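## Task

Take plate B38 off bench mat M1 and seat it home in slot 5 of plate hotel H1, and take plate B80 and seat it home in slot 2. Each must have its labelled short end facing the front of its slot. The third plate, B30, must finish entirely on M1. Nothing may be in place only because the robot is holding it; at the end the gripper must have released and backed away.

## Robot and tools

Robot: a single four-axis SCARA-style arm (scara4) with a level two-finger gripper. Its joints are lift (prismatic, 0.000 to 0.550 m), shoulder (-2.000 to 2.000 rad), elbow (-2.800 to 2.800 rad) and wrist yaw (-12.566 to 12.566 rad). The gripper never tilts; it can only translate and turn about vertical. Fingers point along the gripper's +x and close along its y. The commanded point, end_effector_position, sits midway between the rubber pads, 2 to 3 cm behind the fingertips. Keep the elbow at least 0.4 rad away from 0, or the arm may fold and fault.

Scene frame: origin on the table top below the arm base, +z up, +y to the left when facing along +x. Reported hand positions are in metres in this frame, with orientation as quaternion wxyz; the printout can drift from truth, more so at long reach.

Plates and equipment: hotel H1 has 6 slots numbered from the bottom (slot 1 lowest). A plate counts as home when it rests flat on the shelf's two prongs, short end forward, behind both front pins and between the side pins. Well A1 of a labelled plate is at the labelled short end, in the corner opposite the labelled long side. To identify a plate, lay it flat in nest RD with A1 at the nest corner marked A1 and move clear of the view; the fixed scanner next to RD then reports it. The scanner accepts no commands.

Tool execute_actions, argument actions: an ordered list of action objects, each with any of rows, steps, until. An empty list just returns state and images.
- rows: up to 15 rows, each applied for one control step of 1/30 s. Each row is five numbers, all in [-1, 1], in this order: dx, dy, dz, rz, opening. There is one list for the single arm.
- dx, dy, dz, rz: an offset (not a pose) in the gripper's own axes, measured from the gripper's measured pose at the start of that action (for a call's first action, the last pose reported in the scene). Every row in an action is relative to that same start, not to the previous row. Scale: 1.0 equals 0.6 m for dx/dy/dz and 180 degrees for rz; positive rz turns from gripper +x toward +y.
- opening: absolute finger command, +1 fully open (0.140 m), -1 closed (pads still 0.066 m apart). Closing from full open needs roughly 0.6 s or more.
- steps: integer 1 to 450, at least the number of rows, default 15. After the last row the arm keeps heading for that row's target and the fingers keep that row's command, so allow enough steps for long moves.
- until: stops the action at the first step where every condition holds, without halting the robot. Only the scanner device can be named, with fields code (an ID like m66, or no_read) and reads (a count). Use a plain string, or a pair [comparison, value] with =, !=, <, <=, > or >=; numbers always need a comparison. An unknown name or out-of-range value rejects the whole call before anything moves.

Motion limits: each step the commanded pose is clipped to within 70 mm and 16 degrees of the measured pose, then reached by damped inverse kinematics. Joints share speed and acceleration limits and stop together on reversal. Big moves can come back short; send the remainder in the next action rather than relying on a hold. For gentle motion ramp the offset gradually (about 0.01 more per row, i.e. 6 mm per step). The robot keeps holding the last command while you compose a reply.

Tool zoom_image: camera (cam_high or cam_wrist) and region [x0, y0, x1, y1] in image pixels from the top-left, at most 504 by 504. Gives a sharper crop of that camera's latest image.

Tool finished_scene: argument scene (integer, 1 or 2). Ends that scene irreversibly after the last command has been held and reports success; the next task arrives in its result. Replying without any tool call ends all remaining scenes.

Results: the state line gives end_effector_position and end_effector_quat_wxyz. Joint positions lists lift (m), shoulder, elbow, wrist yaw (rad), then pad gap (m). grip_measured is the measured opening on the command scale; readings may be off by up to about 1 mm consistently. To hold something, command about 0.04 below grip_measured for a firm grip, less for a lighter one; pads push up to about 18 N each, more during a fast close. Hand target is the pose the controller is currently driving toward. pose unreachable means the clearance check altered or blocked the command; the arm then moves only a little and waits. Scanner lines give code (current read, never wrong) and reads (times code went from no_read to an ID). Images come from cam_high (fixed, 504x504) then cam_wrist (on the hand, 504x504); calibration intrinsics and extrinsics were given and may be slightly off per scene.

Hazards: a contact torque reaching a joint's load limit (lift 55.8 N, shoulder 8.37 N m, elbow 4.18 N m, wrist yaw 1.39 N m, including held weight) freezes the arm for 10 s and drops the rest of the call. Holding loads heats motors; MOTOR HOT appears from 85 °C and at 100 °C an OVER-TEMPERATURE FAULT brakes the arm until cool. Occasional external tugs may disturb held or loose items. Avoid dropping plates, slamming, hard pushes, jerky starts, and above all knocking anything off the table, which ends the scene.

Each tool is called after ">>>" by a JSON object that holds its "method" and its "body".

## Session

>>> {"method": "execute_actions", "body": {"actions": []}}

Scene clock: 0.00 s.
end_effector_position=(+0.6734, -0.0906, +0.2033) grip_measured=+1.00 end_effector_quat_wxyz=(+0.908, +0.000, +0.000, +0.418)
Joint positions: [ 0.198  0.023  2.108 -1.267  0.14 ]
Hand target: +0.673, -0.091, +0.203; +0.908, +0.000, +0.000, +0.418
scanner: code=no_read reads=0
camera_calibration (this result's frames):
cam_wrist: T_world_to_cam=[[0.762889, -0.646511, 0.00490798, -0.56399], [-0.386895, -0.462596, -0.797695, 0.368394], [0.517989, 0.606654, -0.603041, -0.0754069], [0, 0, 0, 1]] pos_world=[0.611851, -0.148462, 0.251161]

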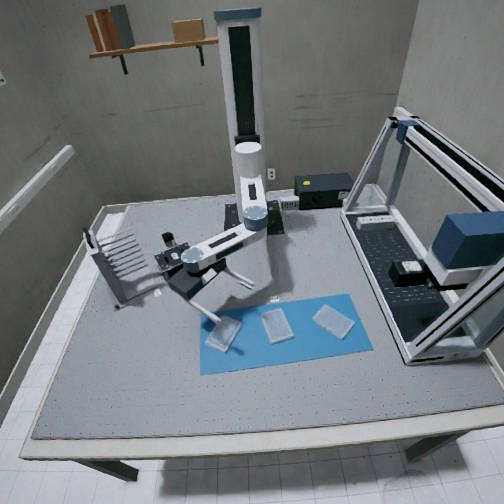

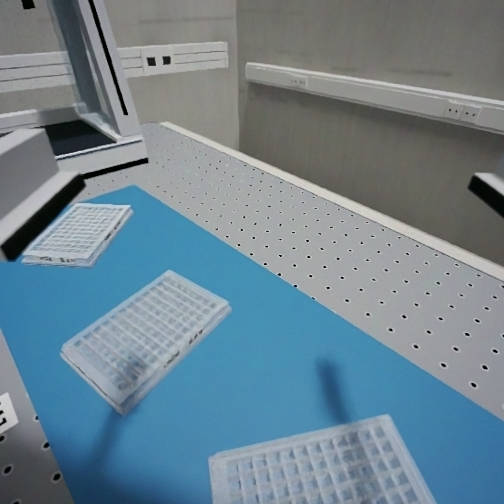

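>>> {"method": "execute_actions", "body": {"actions": [{"rows":[[-0.035,0.35,-0.08,-0.275,1]],"steps":40}]}}

>>> {"method": "zoom_image", "body": {"camera": "cam_wrist", "region": [0, 180, 252, 350]}}

>>> {"method": "zoom_image", "body": {"camera": "cam_wrist", "region": [252, 180, 504, 350]}}

Scene clock: 3.33 s.
end_effector_position=(+0.4999, +0.0299, +0.1553) grip_measured=+1.00 end_effector_quat_wxyz=(+1.000, +0.000, +0.000, -0.000)
Joint positions: [ 0.15   1.169  0.722 -1.891  0.14 ]
Hand target: +0.500, +0.030, +0.155; +1.000, +0.000, +0.000, -0.000
Off the commanded pose: 0.000 m, 0 deg.
scanner: code=no_read reads=0
camera_calibration (this result's frames):
cam_wrist: T_world_to_cam=[[0.00429134, -0.999979, 0.00490798, 0.0362693], [-0.603026, -0.006503, -0.797695, 0.413193], [0.79771, 0.000463543, -0.603041, -0.209335], [0, 0, 0, 1]] pos_world=[0.415999, 0.0390526, 0.203186]

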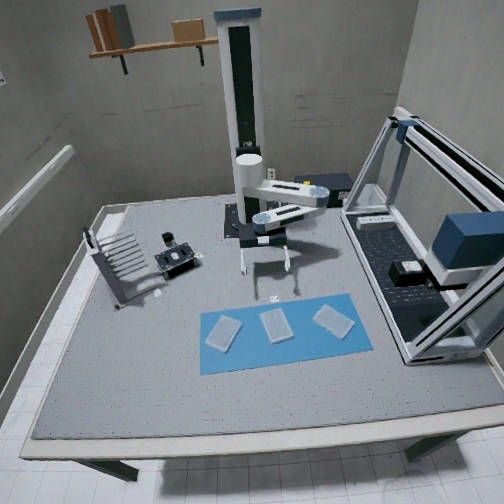

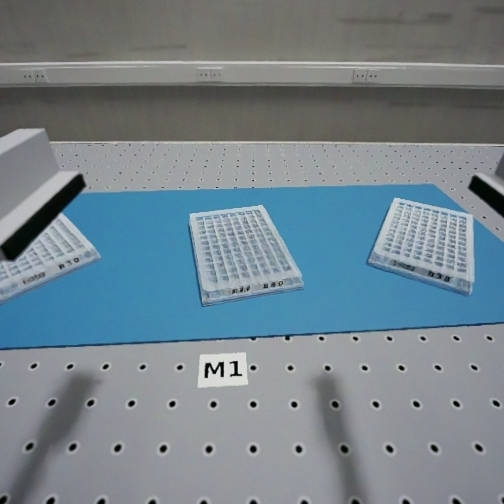

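Region (0, 180, 252, 350) of cam_wrist's 504x504 image, scaled by 2.000, with more detail than that image has; it fills the top 340 rows of this view, and the rest is white.

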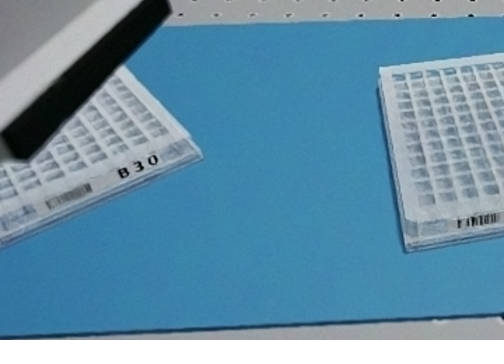

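Region (252, 180, 504, 350) of cam_wrist's 504x504 image, scaled by 2.000, with more detail than that image has; it fills the top 340 rows of this view, and the rest is white.

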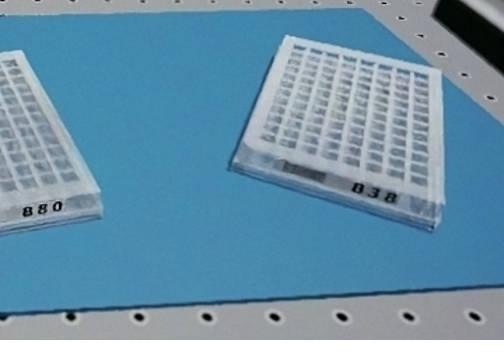

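>>> {"method": "execute_actions", "body": {"actions": [{"rows":[[0.198,0.022,-0.17,0.075,0.3]],"steps":35}]}}

>>> {"method": "zoom_image", "body": {"camera": "cam_high", "region": [70, 210, 220, 320]}}

Scene clock: 7.27 s.
end_effector_position=(+0.6188, +0.0431, +0.0533) grip_measured=+0.30 end_effector_quat_wxyz=(+0.993, +0.000, +0.000, +0.118)
Joint positions: [ 0.048  0.87   1.259 -1.893  0.114]
Hand target: +0.619, +0.043, +0.053; +0.993, +0.000, +0.000, +0.118
Off the commanded pose: 0.000 m, 0 deg.
scanner: code=no_read reads=0
camera_calibration (this result's frames):
cam_wrist: T_world_to_cam=[[0.237941, -0.971267, 0.00490798, -0.0963002], [-0.584796, -0.147294, -0.797695, 0.39836], [0.775498, 0.186934, -0.603041, -0.359988], [0, 0, 0, 1]] pos_world=[0.535043, 0.0324371, 0.101155]

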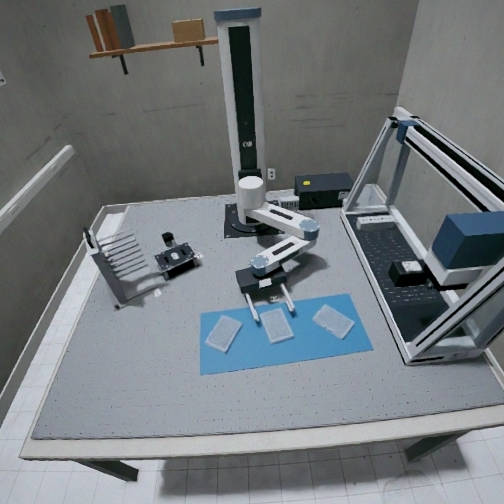

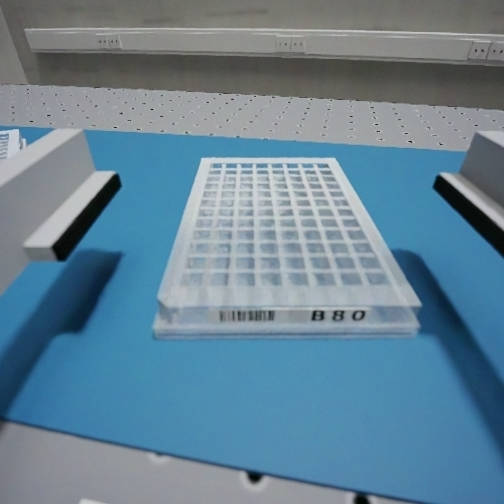

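Region (70, 210, 220, 320) of cam_high's 504x504 image, scaled by 3.360, with more detail than that image has; it fills the top 370 rows of this view, and the rest is white.

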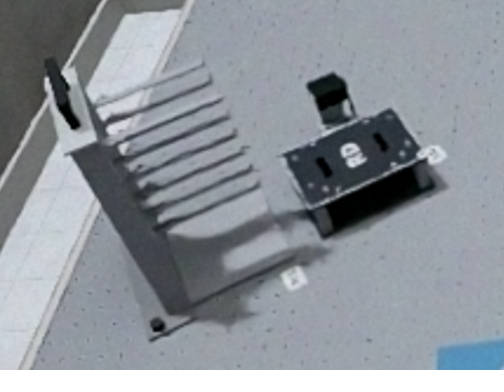

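>>> {"method": "execute_actions", "body": {"actions": [{"rows":[[0.077,-0.004,0,0.003,0.3]],"steps":20},{"rows":[[0,0,-0.02,0,0.3],[0,0,-0.053,0,0.1]],"steps":18},{"rows":[[0,0,0,0,-0.3],[0,0,0,0,-0.4],[0,0,0,0,-0.55]],"steps":22},{"rows":[[0,0,0.01,0,-0.53],[0,0,0.03,0,-0.53],[0,0,0.06,0,-0.53],[0,0,0.1,0,-0.53],[0,0,0.25,0,-0.53]],"steps":25},{"rows":[[-0.01,-0.006,0,-0.01,-0.53],[-0.03,-0.02,0,-0.03,-0.53],[-0.06,-0.04,0,-0.06,-0.53],[-0.1,-0.06,0,-0.1,-0.53],[-0.755,-0.45,0,-0.422,-0.53]],"steps":60}]}}

>>> {"method": "zoom_image", "body": {"camera": "cam_wrist", "region": [130, 0, 410, 140]}}

Scene clock: 15.97 s.
end_effector_position=(+0.2908, -0.3205, +0.1715) grip_measured=-0.47 end_effector_quat_wxyz=(+0.858, +0.000, +0.000, -0.514)
Joint positions: [ 0.166 -0.33   0.789 -1.54   0.086]
Hand target: +0.291, -0.320, +0.171; +0.858, +0.000, +0.000, -0.514
Off the commanded pose: 0.000 m, 0 deg.
scanner: code=no_read reads=0
camera_calibration (this result's frames):
cam_wrist: T_world_to_cam=[[-0.879966, -0.475011, 0.00490798, 0.112083], [-0.289903, 0.528809, -0.797695, 0.378195], [0.376318, -0.703368, -0.603041, -0.135644], [0, 0, 0, 1]] pos_world=[0.259315, -0.24216, 0.219335]

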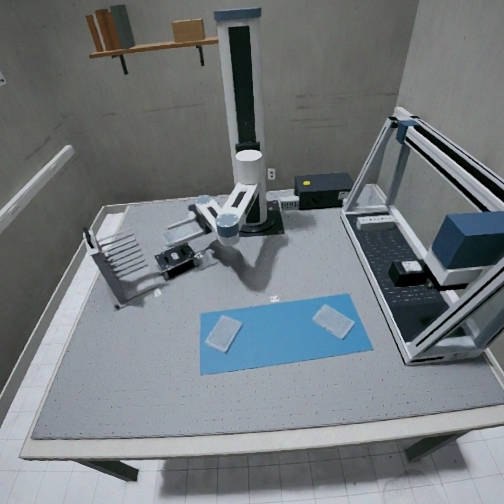

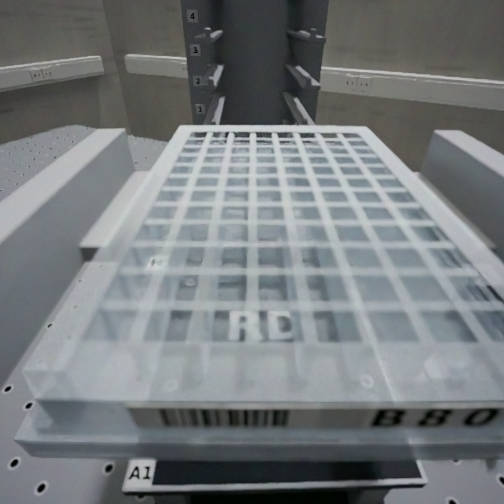

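Region (130, 0, 410, 140) of cam_wrist's 504x504 image, scaled by 1.800, with more detail than that image has.

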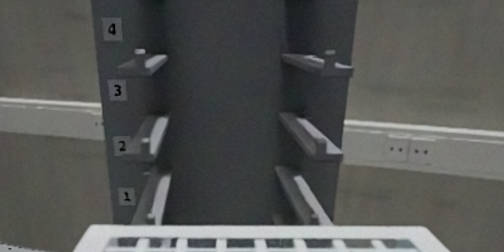

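>>> {"method": "execute_actions", "body": {"actions": [{"rows":[[0.01,0,0,0,-0.53],[0.03,0,-0.01,0,-0.53],[0.06,0,-0.02,0,-0.53],[0.12,0.003,-0.03,0.004,-0.53]],"steps":25}]}}

>>> {"method": "zoom_image", "body": {"camera": "cam_wrist", "region": [130, 0, 410, 200]}}

Scene clock: 21.00 s.
end_effector_position=(+0.3263, -0.3832, +0.1534) grip_measured=-0.47 end_effector_quat_wxyz=(+0.861, +0.000, +0.000, -0.509)
Joint positions: [ 0.148 -0.363  1.099 -1.803  0.086]
Hand target: +0.326, -0.383, +0.153; +0.861, +0.000, +0.000, -0.509
Off the commanded pose: 0.000 m, 0 deg.
scanner: code=no_read reads=0
camera_calibration (this result's frames):
cam_wrist: T_world_to_cam=[[-0.873808, -0.486246, 0.00490798, 0.107357], [-0.296654, 0.525051, -0.797695, 0.408028], [0.385299, -0.698489, -0.603041, -0.205065], [0, 0, 0, 1]] pos_world=[0.293864, -0.30527, 0.201293]

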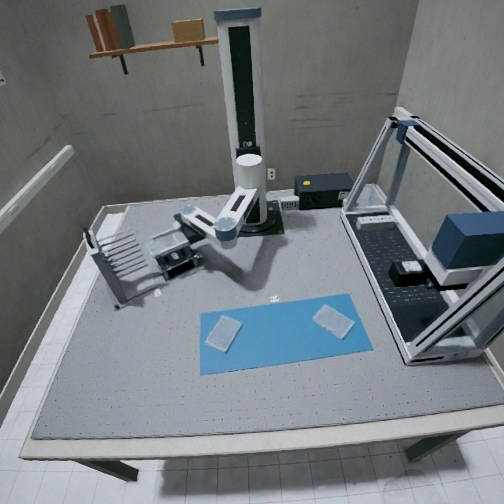

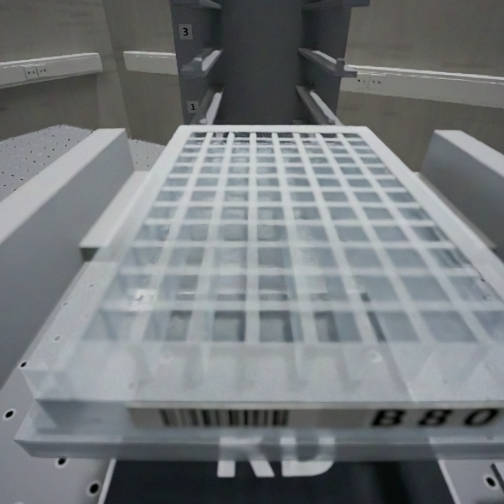

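Region (130, 0, 410, 200) of cam_wrist's 504x504 image, scaled by 1.800, with more detail than that image has; it fills the top 360 rows of this view, and the rest is white.

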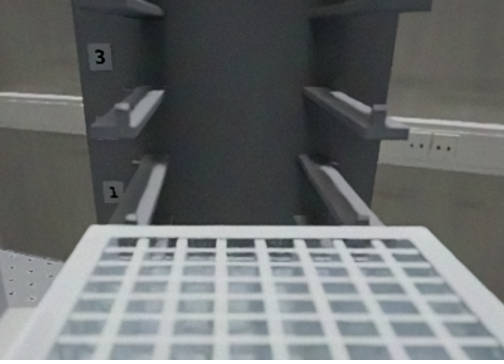

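>>> {"method": "execute_actions", "body": {"actions": [{"rows":[[0,0,0.018,0,-0.53]],"steps":10},{"rows":[[0.01,0,0,0,-0.53],[0.02,0,0,0,-0.53],[0.03,0,0,0,-0.53],[0.04,0,0,0,-0.53],[0.05,0,0,0,-0.53],[0.06,0,0,0,-0.53]],"steps":18}]}}

Scene clock: 24.27 s.
end_effector_position=(+0.3438, -0.4148, +0.1642) grip_measured=-0.47 end_effector_quat_wxyz=(+0.861, +0.000, +0.000, -0.508)
Joint positions: [ 0.159 -0.404  1.266 -1.928  0.086]
Hand target: +0.344, -0.415, +0.164; +0.861, +0.000, +0.000, -0.509
Off the commanded pose: 0.000 m, 0 deg.
scanner: code=no_read reads=0
camera_calibration (this result's frames):
cam_wrist: T_world_to_cam=[[-0.873527, -0.486751, 0.00490798, 0.106957], [-0.296958, 0.524879, -0.797695, 0.438438], [0.385703, -0.698266, -0.603041, -0.227349], [0, 0, 0, 1]] pos_world=[0.311316, -0.336816, 0.212114]

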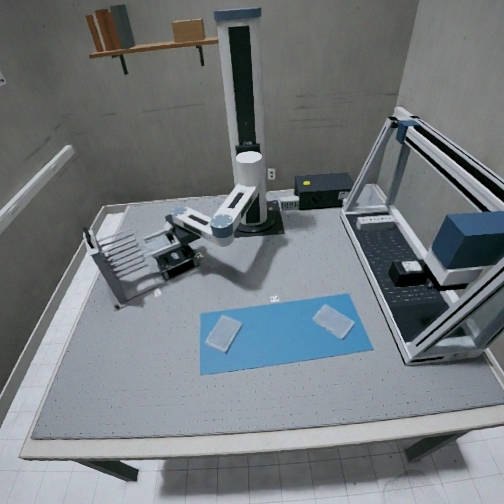

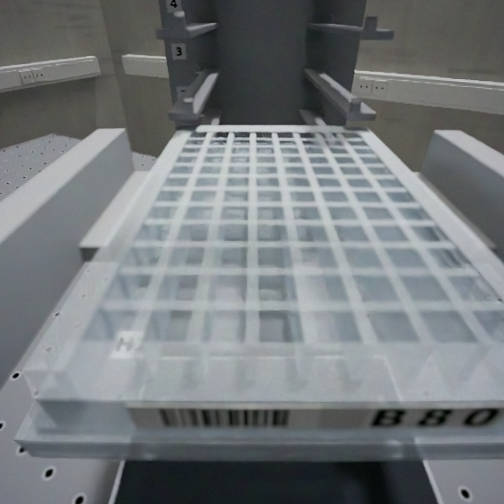

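>>> {"method": "execute_actions", "body": {"actions": [{"rows":[[0,0,0.004,0,-0.53],[0.01,0,0.004,0,-0.53],[0.02,0,0.004,0,-0.53],[0.04,0,0.004,0,-0.53],[0.06,0,0.004,0,-0.53],[0.08,0,0.004,0,-0.53],[0.1,0,0.004,0,-0.53],[0.12,0.001,0.004,0,-0.53],[0.14,0.001,0.004,0,-0.53],[0.16,0.001,0.004,0,-0.53],[0.18,0.001,0.004,0,-0.53],[0.197,0.001,0.004,0,-0.53]],"steps":30}]}}

Scene clock: 27.97 s.
end_effector_position=(+0.4015, -0.5180, +0.1666) grip_measured=-0.47 end_effector_quat_wxyz=(+0.861, +0.000, +0.000, -0.508)
Joint positions: [ 0.162 -0.63   1.917 -2.353  0.086]
Hand target: +0.401, -0.518, +0.167; +0.861, +0.000, +0.000, -0.508
Off the commanded pose: 0.000 m, 0 deg.
scanner: code=no_read reads=0
camera_calibration (this result's frames):
cam_wrist: T_world_to_cam=[[-0.873411, -0.486959, 0.00490798, 0.106881], [-0.297083, 0.524809, -0.797695, 0.511666], [0.385869, -0.698174, -0.603041, -0.320239], [0, 0, 0, 1]] pos_world=[0.368928, -0.440062, 0.214512]

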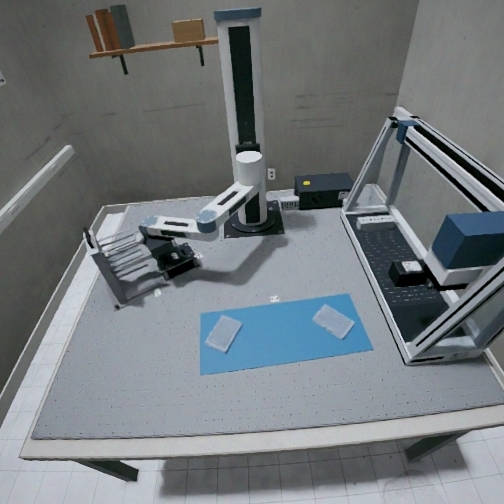

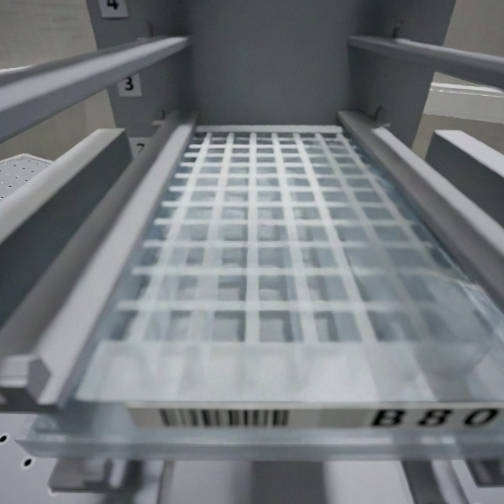

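>>> {"method": "execute_actions", "body": {"actions": [{"rows":[[0.005,0.0025,0,0,-0.53]],"steps":10},{"rows":[[0,0,-0.005,0,-0.53],[0,0,-0.01,0,-0.53]],"steps":12}]}}

Scene clock: 30.23 s.
end_effector_position=(+0.4044, -0.5198, +0.1606) grip_measured=-0.47 end_effector_quat_wxyz=(+0.861, +0.000, +0.000, -0.508)
Joint positions: [ 0.156 -0.634  1.936 -2.367  0.086]
Hand target: +0.404, -0.520, +0.161; +0.861, +0.000, +0.000, -0.508
Off the commanded pose: 0.000 m, 0 deg.
scanner: code=no_read reads=0
camera_calibration (this result's frames):
cam_wrist: T_world_to_cam=[[-0.873095, -0.487525, 0.00490798, 0.108164], [-0.297423, 0.524616, -0.797695, 0.508723], [0.386322, -0.697923, -0.603041, -0.326357], [0, 0, 0, 1]] pos_world=[0.371822, -0.441923, 0.208468]

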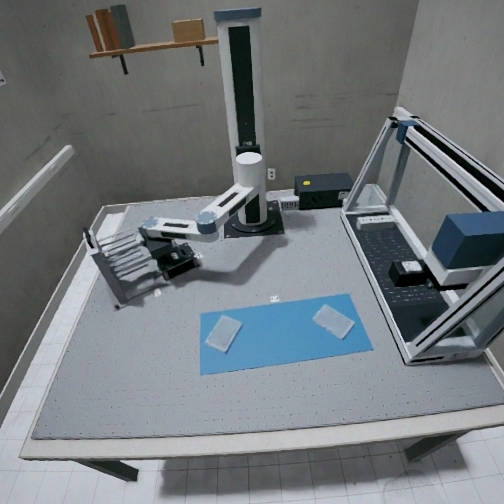

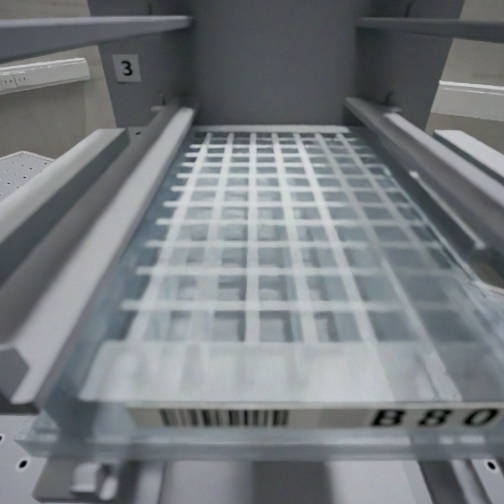

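>>> {"method": "execute_actions", "body": {"actions": [{"rows":[[0,0,-0.005,0,-0.53],[0,0,-0.01,0,-0.53]],"steps":12}]}}

Scene clock: 32.53 s.
end_effector_position=(+0.4044, -0.5198, +0.1553) grip_measured=-0.47 end_effector_quat_wxyz=(+0.861, +0.000, +0.000, -0.508)
Joint positions: [ 0.15  -0.634  1.936 -2.367  0.086]
Hand target: +0.404, -0.520, +0.155; +0.861, +0.000, +0.000, -0.508
Off the commanded pose: 0.001 m, 0 deg.
scanner: code=no_read reads=0
camera_calibration (this result's frames):
cam_wrist: T_world_to_cam=[[-0.873073, -0.487565, 0.00490798, 0.108167], [-0.297447, 0.524603, -0.797695, 0.50449], [0.386353, -0.697906, -0.603041, -0.329559], [0, 0, 0, 1]] pos_world=[0.371823, -0.441919, 0.203161]

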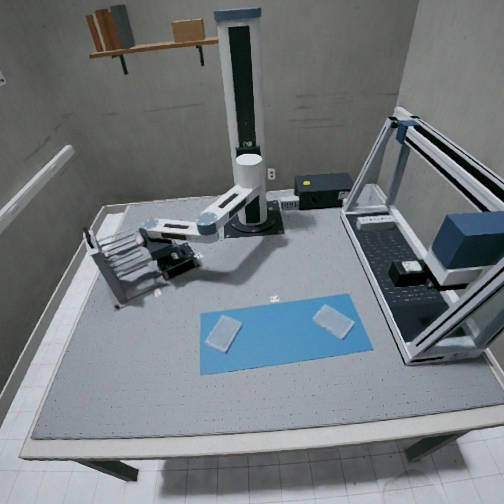

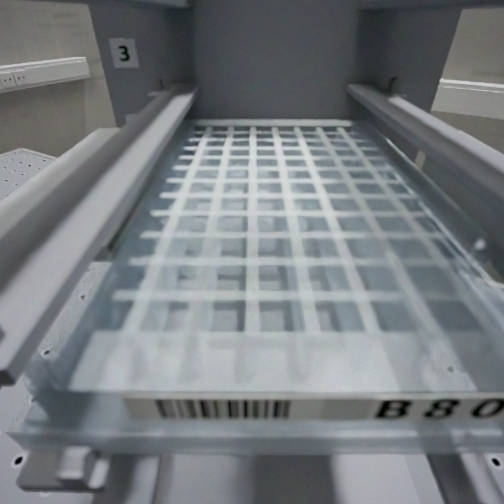

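>>> {"method": "execute_actions", "body": {"actions": [{"rows":[[0,0,0.003,0,0.3]],"steps":15},{"rows":[[-0.22,0,0,0,0.3]],"steps":25}]}}

>>> {"method": "zoom_image", "body": {"camera": "cam_wrist", "region": [130, 0, 410, 240]}}

Scene clock: 36.40 s.
end_effector_position=(+0.3405, -0.4043, +0.1571) grip_measured=+0.30 end_effector_quat_wxyz=(+0.861, +0.000, +0.000, -0.508)
Joint positions: [ 0.152 -0.383  1.213 -1.896  0.114]
Hand target: +0.341, -0.404, +0.157; +0.861, +0.000, +0.000, -0.508
Off the commanded pose: 0.000 m, 0 deg.
scanner: code=no_read reads=0
camera_calibration (this result's frames):
cam_wrist: T_world_to_cam=[[-0.873276, -0.487201, 0.00490798, 0.10889], [-0.297228, 0.524726, -0.797695, 0.42627], [0.386063, -0.698067, -0.603041, -0.223065], [0, 0, 0, 1]] pos_world=[0.307907, -0.326338, 0.204981]

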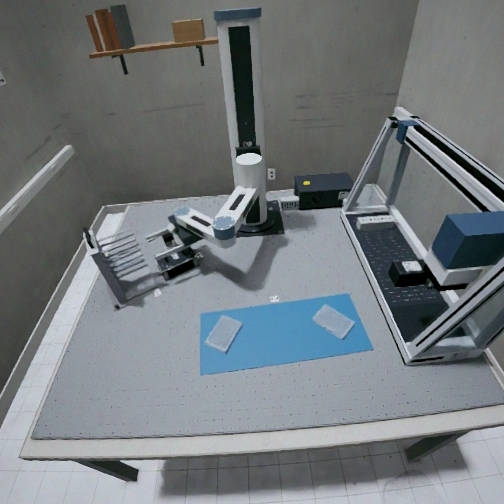

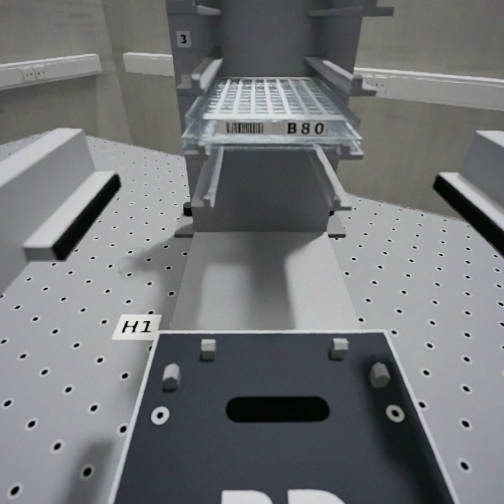

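Region (130, 0, 410, 240) of cam_wrist's 504x504 image, scaled by 1.800, with more detail than that image has; it fills the top 432 rows of this view, and the rest is white.

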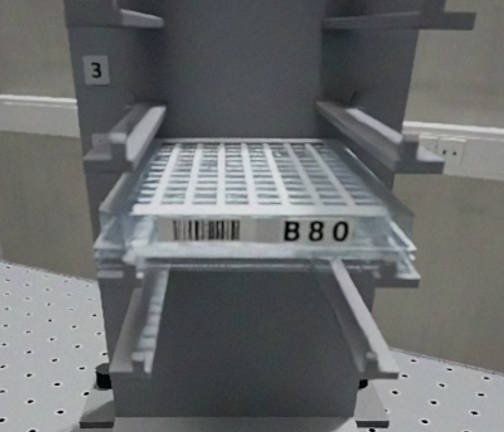

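>>> {"method": "execute_actions", "body": {"actions": [{"rows":[[-0.182,0.667,0,0.178,0.3]],"steps":40},{"rows":[[0,0,-0.173,0,0.3]],"steps":20}]}}

Scene clock: 40.53 s.
end_effector_position=(+0.6377, -0.1154, +0.0533) grip_measured=+0.30 end_effector_quat_wxyz=(+0.968, +0.000, +0.000, -0.251)
Joint positions: [ 0.048  0.626  1.437 -2.571  0.114]
Hand target: +0.638, -0.115, +0.053; +0.968, +0.000, +0.000, -0.251
Off the commanded pose: 0.000 m, 0 deg.
scanner: code=no_read reads=0
camera_calibration (this result's frames):
cam_wrist: T_world_to_cam=[[-0.482372, -0.875953, 0.00490798, 0.215596], [-0.530137, 0.287468, -0.797695, 0.401377], [0.697332, -0.387388, -0.603041, -0.361447], [0, 0, 0, 1]] pos_world=[0.568831, -0.066551, 0.101151]

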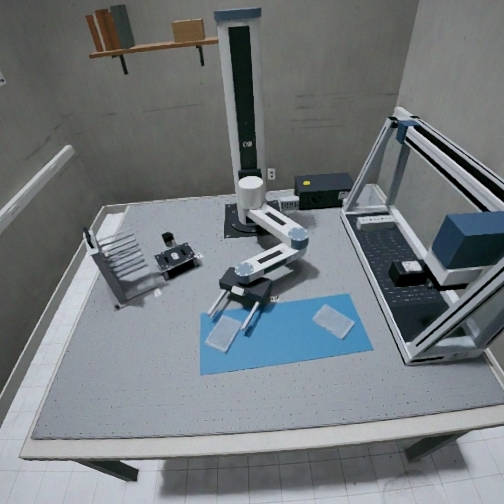

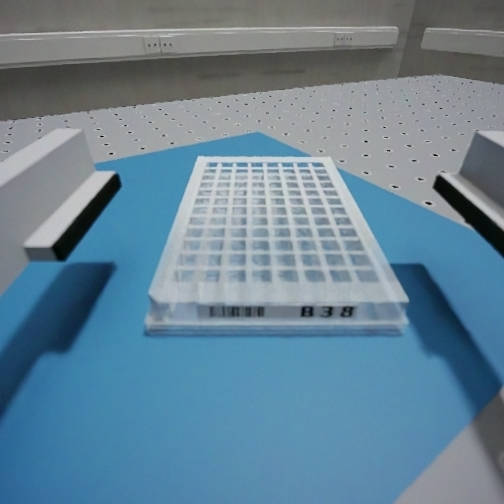

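>>> {"method": "execute_actions", "body": {"actions": [{"rows":[[0.079,0,0,0,0.3]],"steps":18},{"rows":[[0,0,-0.02,0,0.3],[0,0,-0.053,0,0.1]],"steps":18},{"rows":[[0,0,0,0,-0.3],[0,0,0,0,-0.4],[0,0,0,0,-0.55]],"steps":22},{"rows":[[0,0,0.01,0,-0.53],[0,0,0.03,0,-0.53],[0,0,0.06,0,-0.53],[0,0,0.1,0,-0.53],[0,0,0.384,0,-0.53]],"steps":30},{"rows":[[-0.006,-0.01,0,-0.01,-0.53],[-0.02,-0.03,0,-0.03,-0.53],[-0.04,-0.06,0,-0.06,-0.53],[-0.06,-0.1,0,-0.1,-0.53],[-0.374,-0.602,0,-0.178,-0.53]],"steps":45},{"rows":[[0.01,0,0,0,-0.53],[0.03,0,0,0,-0.53],[0.06,0,0,0,-0.53],[0.09,0,0,0,-0.53]],"steps":18}]}}

Scene clock: 50.37 s.
end_effector_position=(+0.3339, -0.3925, +0.2518) grip_measured=-0.47 end_effector_quat_wxyz=(+0.861, +0.000, +0.000, -0.508)
Joint positions: [ 0.247 -0.368  1.151 -1.849  0.086]
Hand target: +0.334, -0.392, +0.252; +0.861, +0.000, +0.000, -0.508
Off the commanded pose: 0.000 m, 0 deg.
scanner: code=no_read reads=0
camera_calibration (this result's frames):
cam_wrist: T_world_to_cam=[[-0.873236, -0.487273, 0.00490798, 0.108381], [-0.297271, 0.524702, -0.797695, 0.493743], [0.38612, -0.698035, -0.603041, -0.155203], [0, 0, 0, 1]] pos_world=[0.301344, -0.314594, 0.29973]

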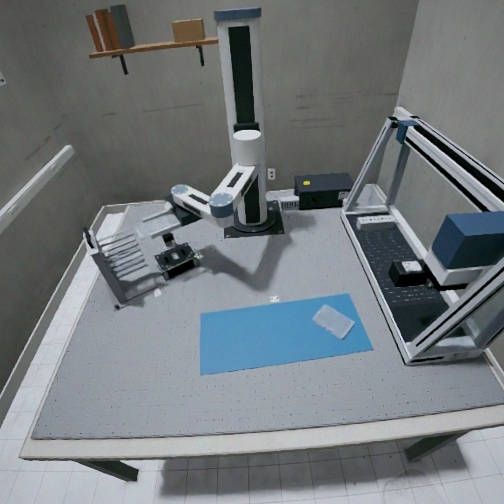

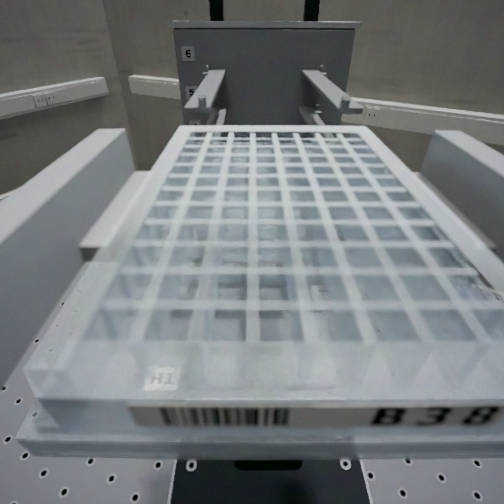

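>>> {"method": "execute_actions", "body": {"actions": [{"rows":[[0,0,-0.002,0,-0.53],[0.01,0,-0.002,0,-0.53],[0.02,0,-0.002,0,-0.53],[0.04,0,-0.002,0,-0.53],[0.06,0,-0.002,0,-0.53],[0.08,0,-0.002,0,-0.53],[0.1,0,-0.002,0,-0.53],[0.12,0,-0.002,0,-0.53],[0.14,0,-0.002,0,-0.53],[0.16,0,-0.002,0,-0.53],[0.18,0,-0.002,0,-0.53],[0.2,0,-0.002,0,-0.53],[0.22,0,-0.002,0,-0.53],[0.242,0,-0.002,0,-0.53]],"steps":32},{"rows":[[0,0,-0.005,0,-0.53],[0,0,-0.009,0,-0.53]],"steps":12}]}}

Scene clock: 54.43 s.
end_effector_position=(+0.4041, -0.5196, +0.2452) grip_measured=-0.47 end_effector_quat_wxyz=(+0.861, +0.000, +0.000, -0.508)
Joint positions: [ 0.24  -0.634  1.934 -2.366  0.086]
Hand target: +0.404, -0.520, +0.245; +0.861, +0.000, +0.000, -0.508
Off the commanded pose: 0.000 m, 0 deg.
scanner: code=no_read reads=0
camera_calibration (this result's frames):
cam_wrist: T_world_to_cam=[[-0.873155, -0.487419, 0.00490798, 0.107661], [-0.297359, 0.524652, -0.797695, 0.576025], [0.386237, -0.697971, -0.603041, -0.275073], [0, 0, 0, 1]] pos_world=[0.371534, -0.44173, 0.293084]

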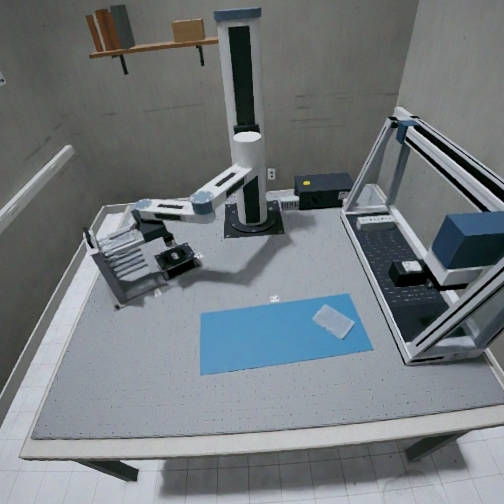

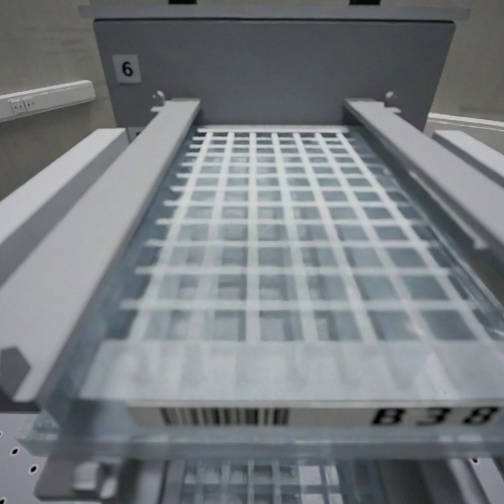

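>>> {"method": "execute_actions", "body": {"actions": [{"rows":[[0,0,-0.006,0,-0.53]],"steps":10},{"rows":[[0,0,0,0,0.3]],"steps":15},{"rows":[[-0.22,0,0,0,0.3]],"steps":25}]}}

>>> {"method": "zoom_image", "body": {"camera": "cam_wrist", "region": [150, 60, 390, 320]}}

Scene clock: 57.57 s.
end_effector_position=(+0.3402, -0.4041, +0.2420) grip_measured=+0.30 end_effector_quat_wxyz=(+0.861, +0.000, +0.000, -0.508)
Joint positions: [ 0.237 -0.383  1.212 -1.895  0.114]
Hand target: +0.340, -0.404, +0.242; +0.861, +0.000, +0.000, -0.508
Off the commanded pose: 0.000 m, 0 deg.
scanner: code=no_read reads=0
camera_calibration (this result's frames):
cam_wrist: T_world_to_cam=[[-0.873333, -0.4871, 0.00490798, 0.108378], [-0.297167, 0.524761, -0.797695, 0.493821], [0.385981, -0.698112, -0.603041, -0.171592], [0, 0, 0, 1]] pos_world=[0.307628, -0.326137, 0.28991]

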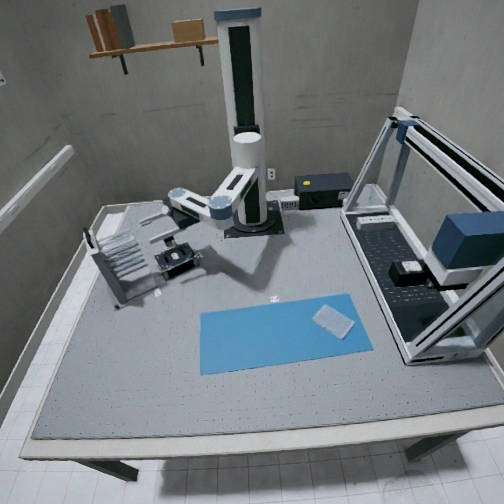

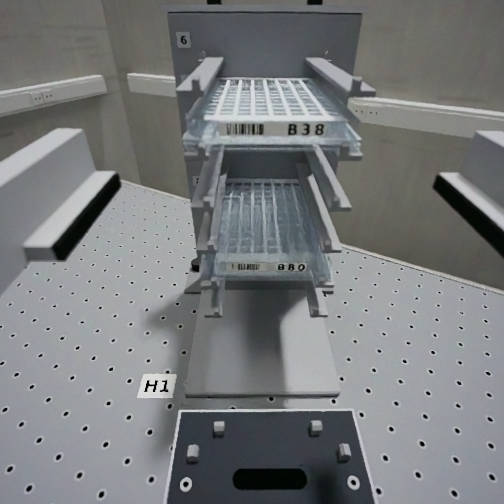

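Region (150, 60, 390, 320) of cam_wrist's 504x504 image, scaled by 1.938, with more detail than that image has; it fills the left 465 columns of this view, and the rest is white.

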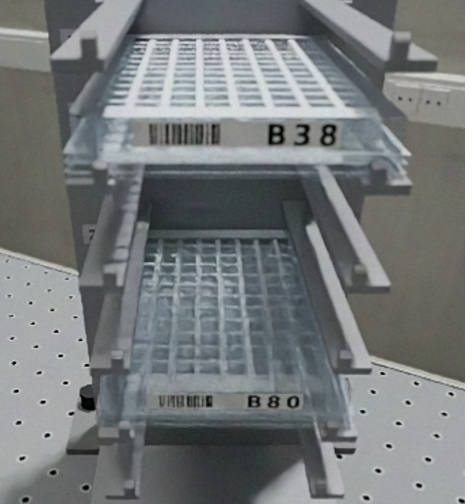

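>>> {"method": "finished_scene", "body": {"scene": 2}}

The scene is finished: the task was done.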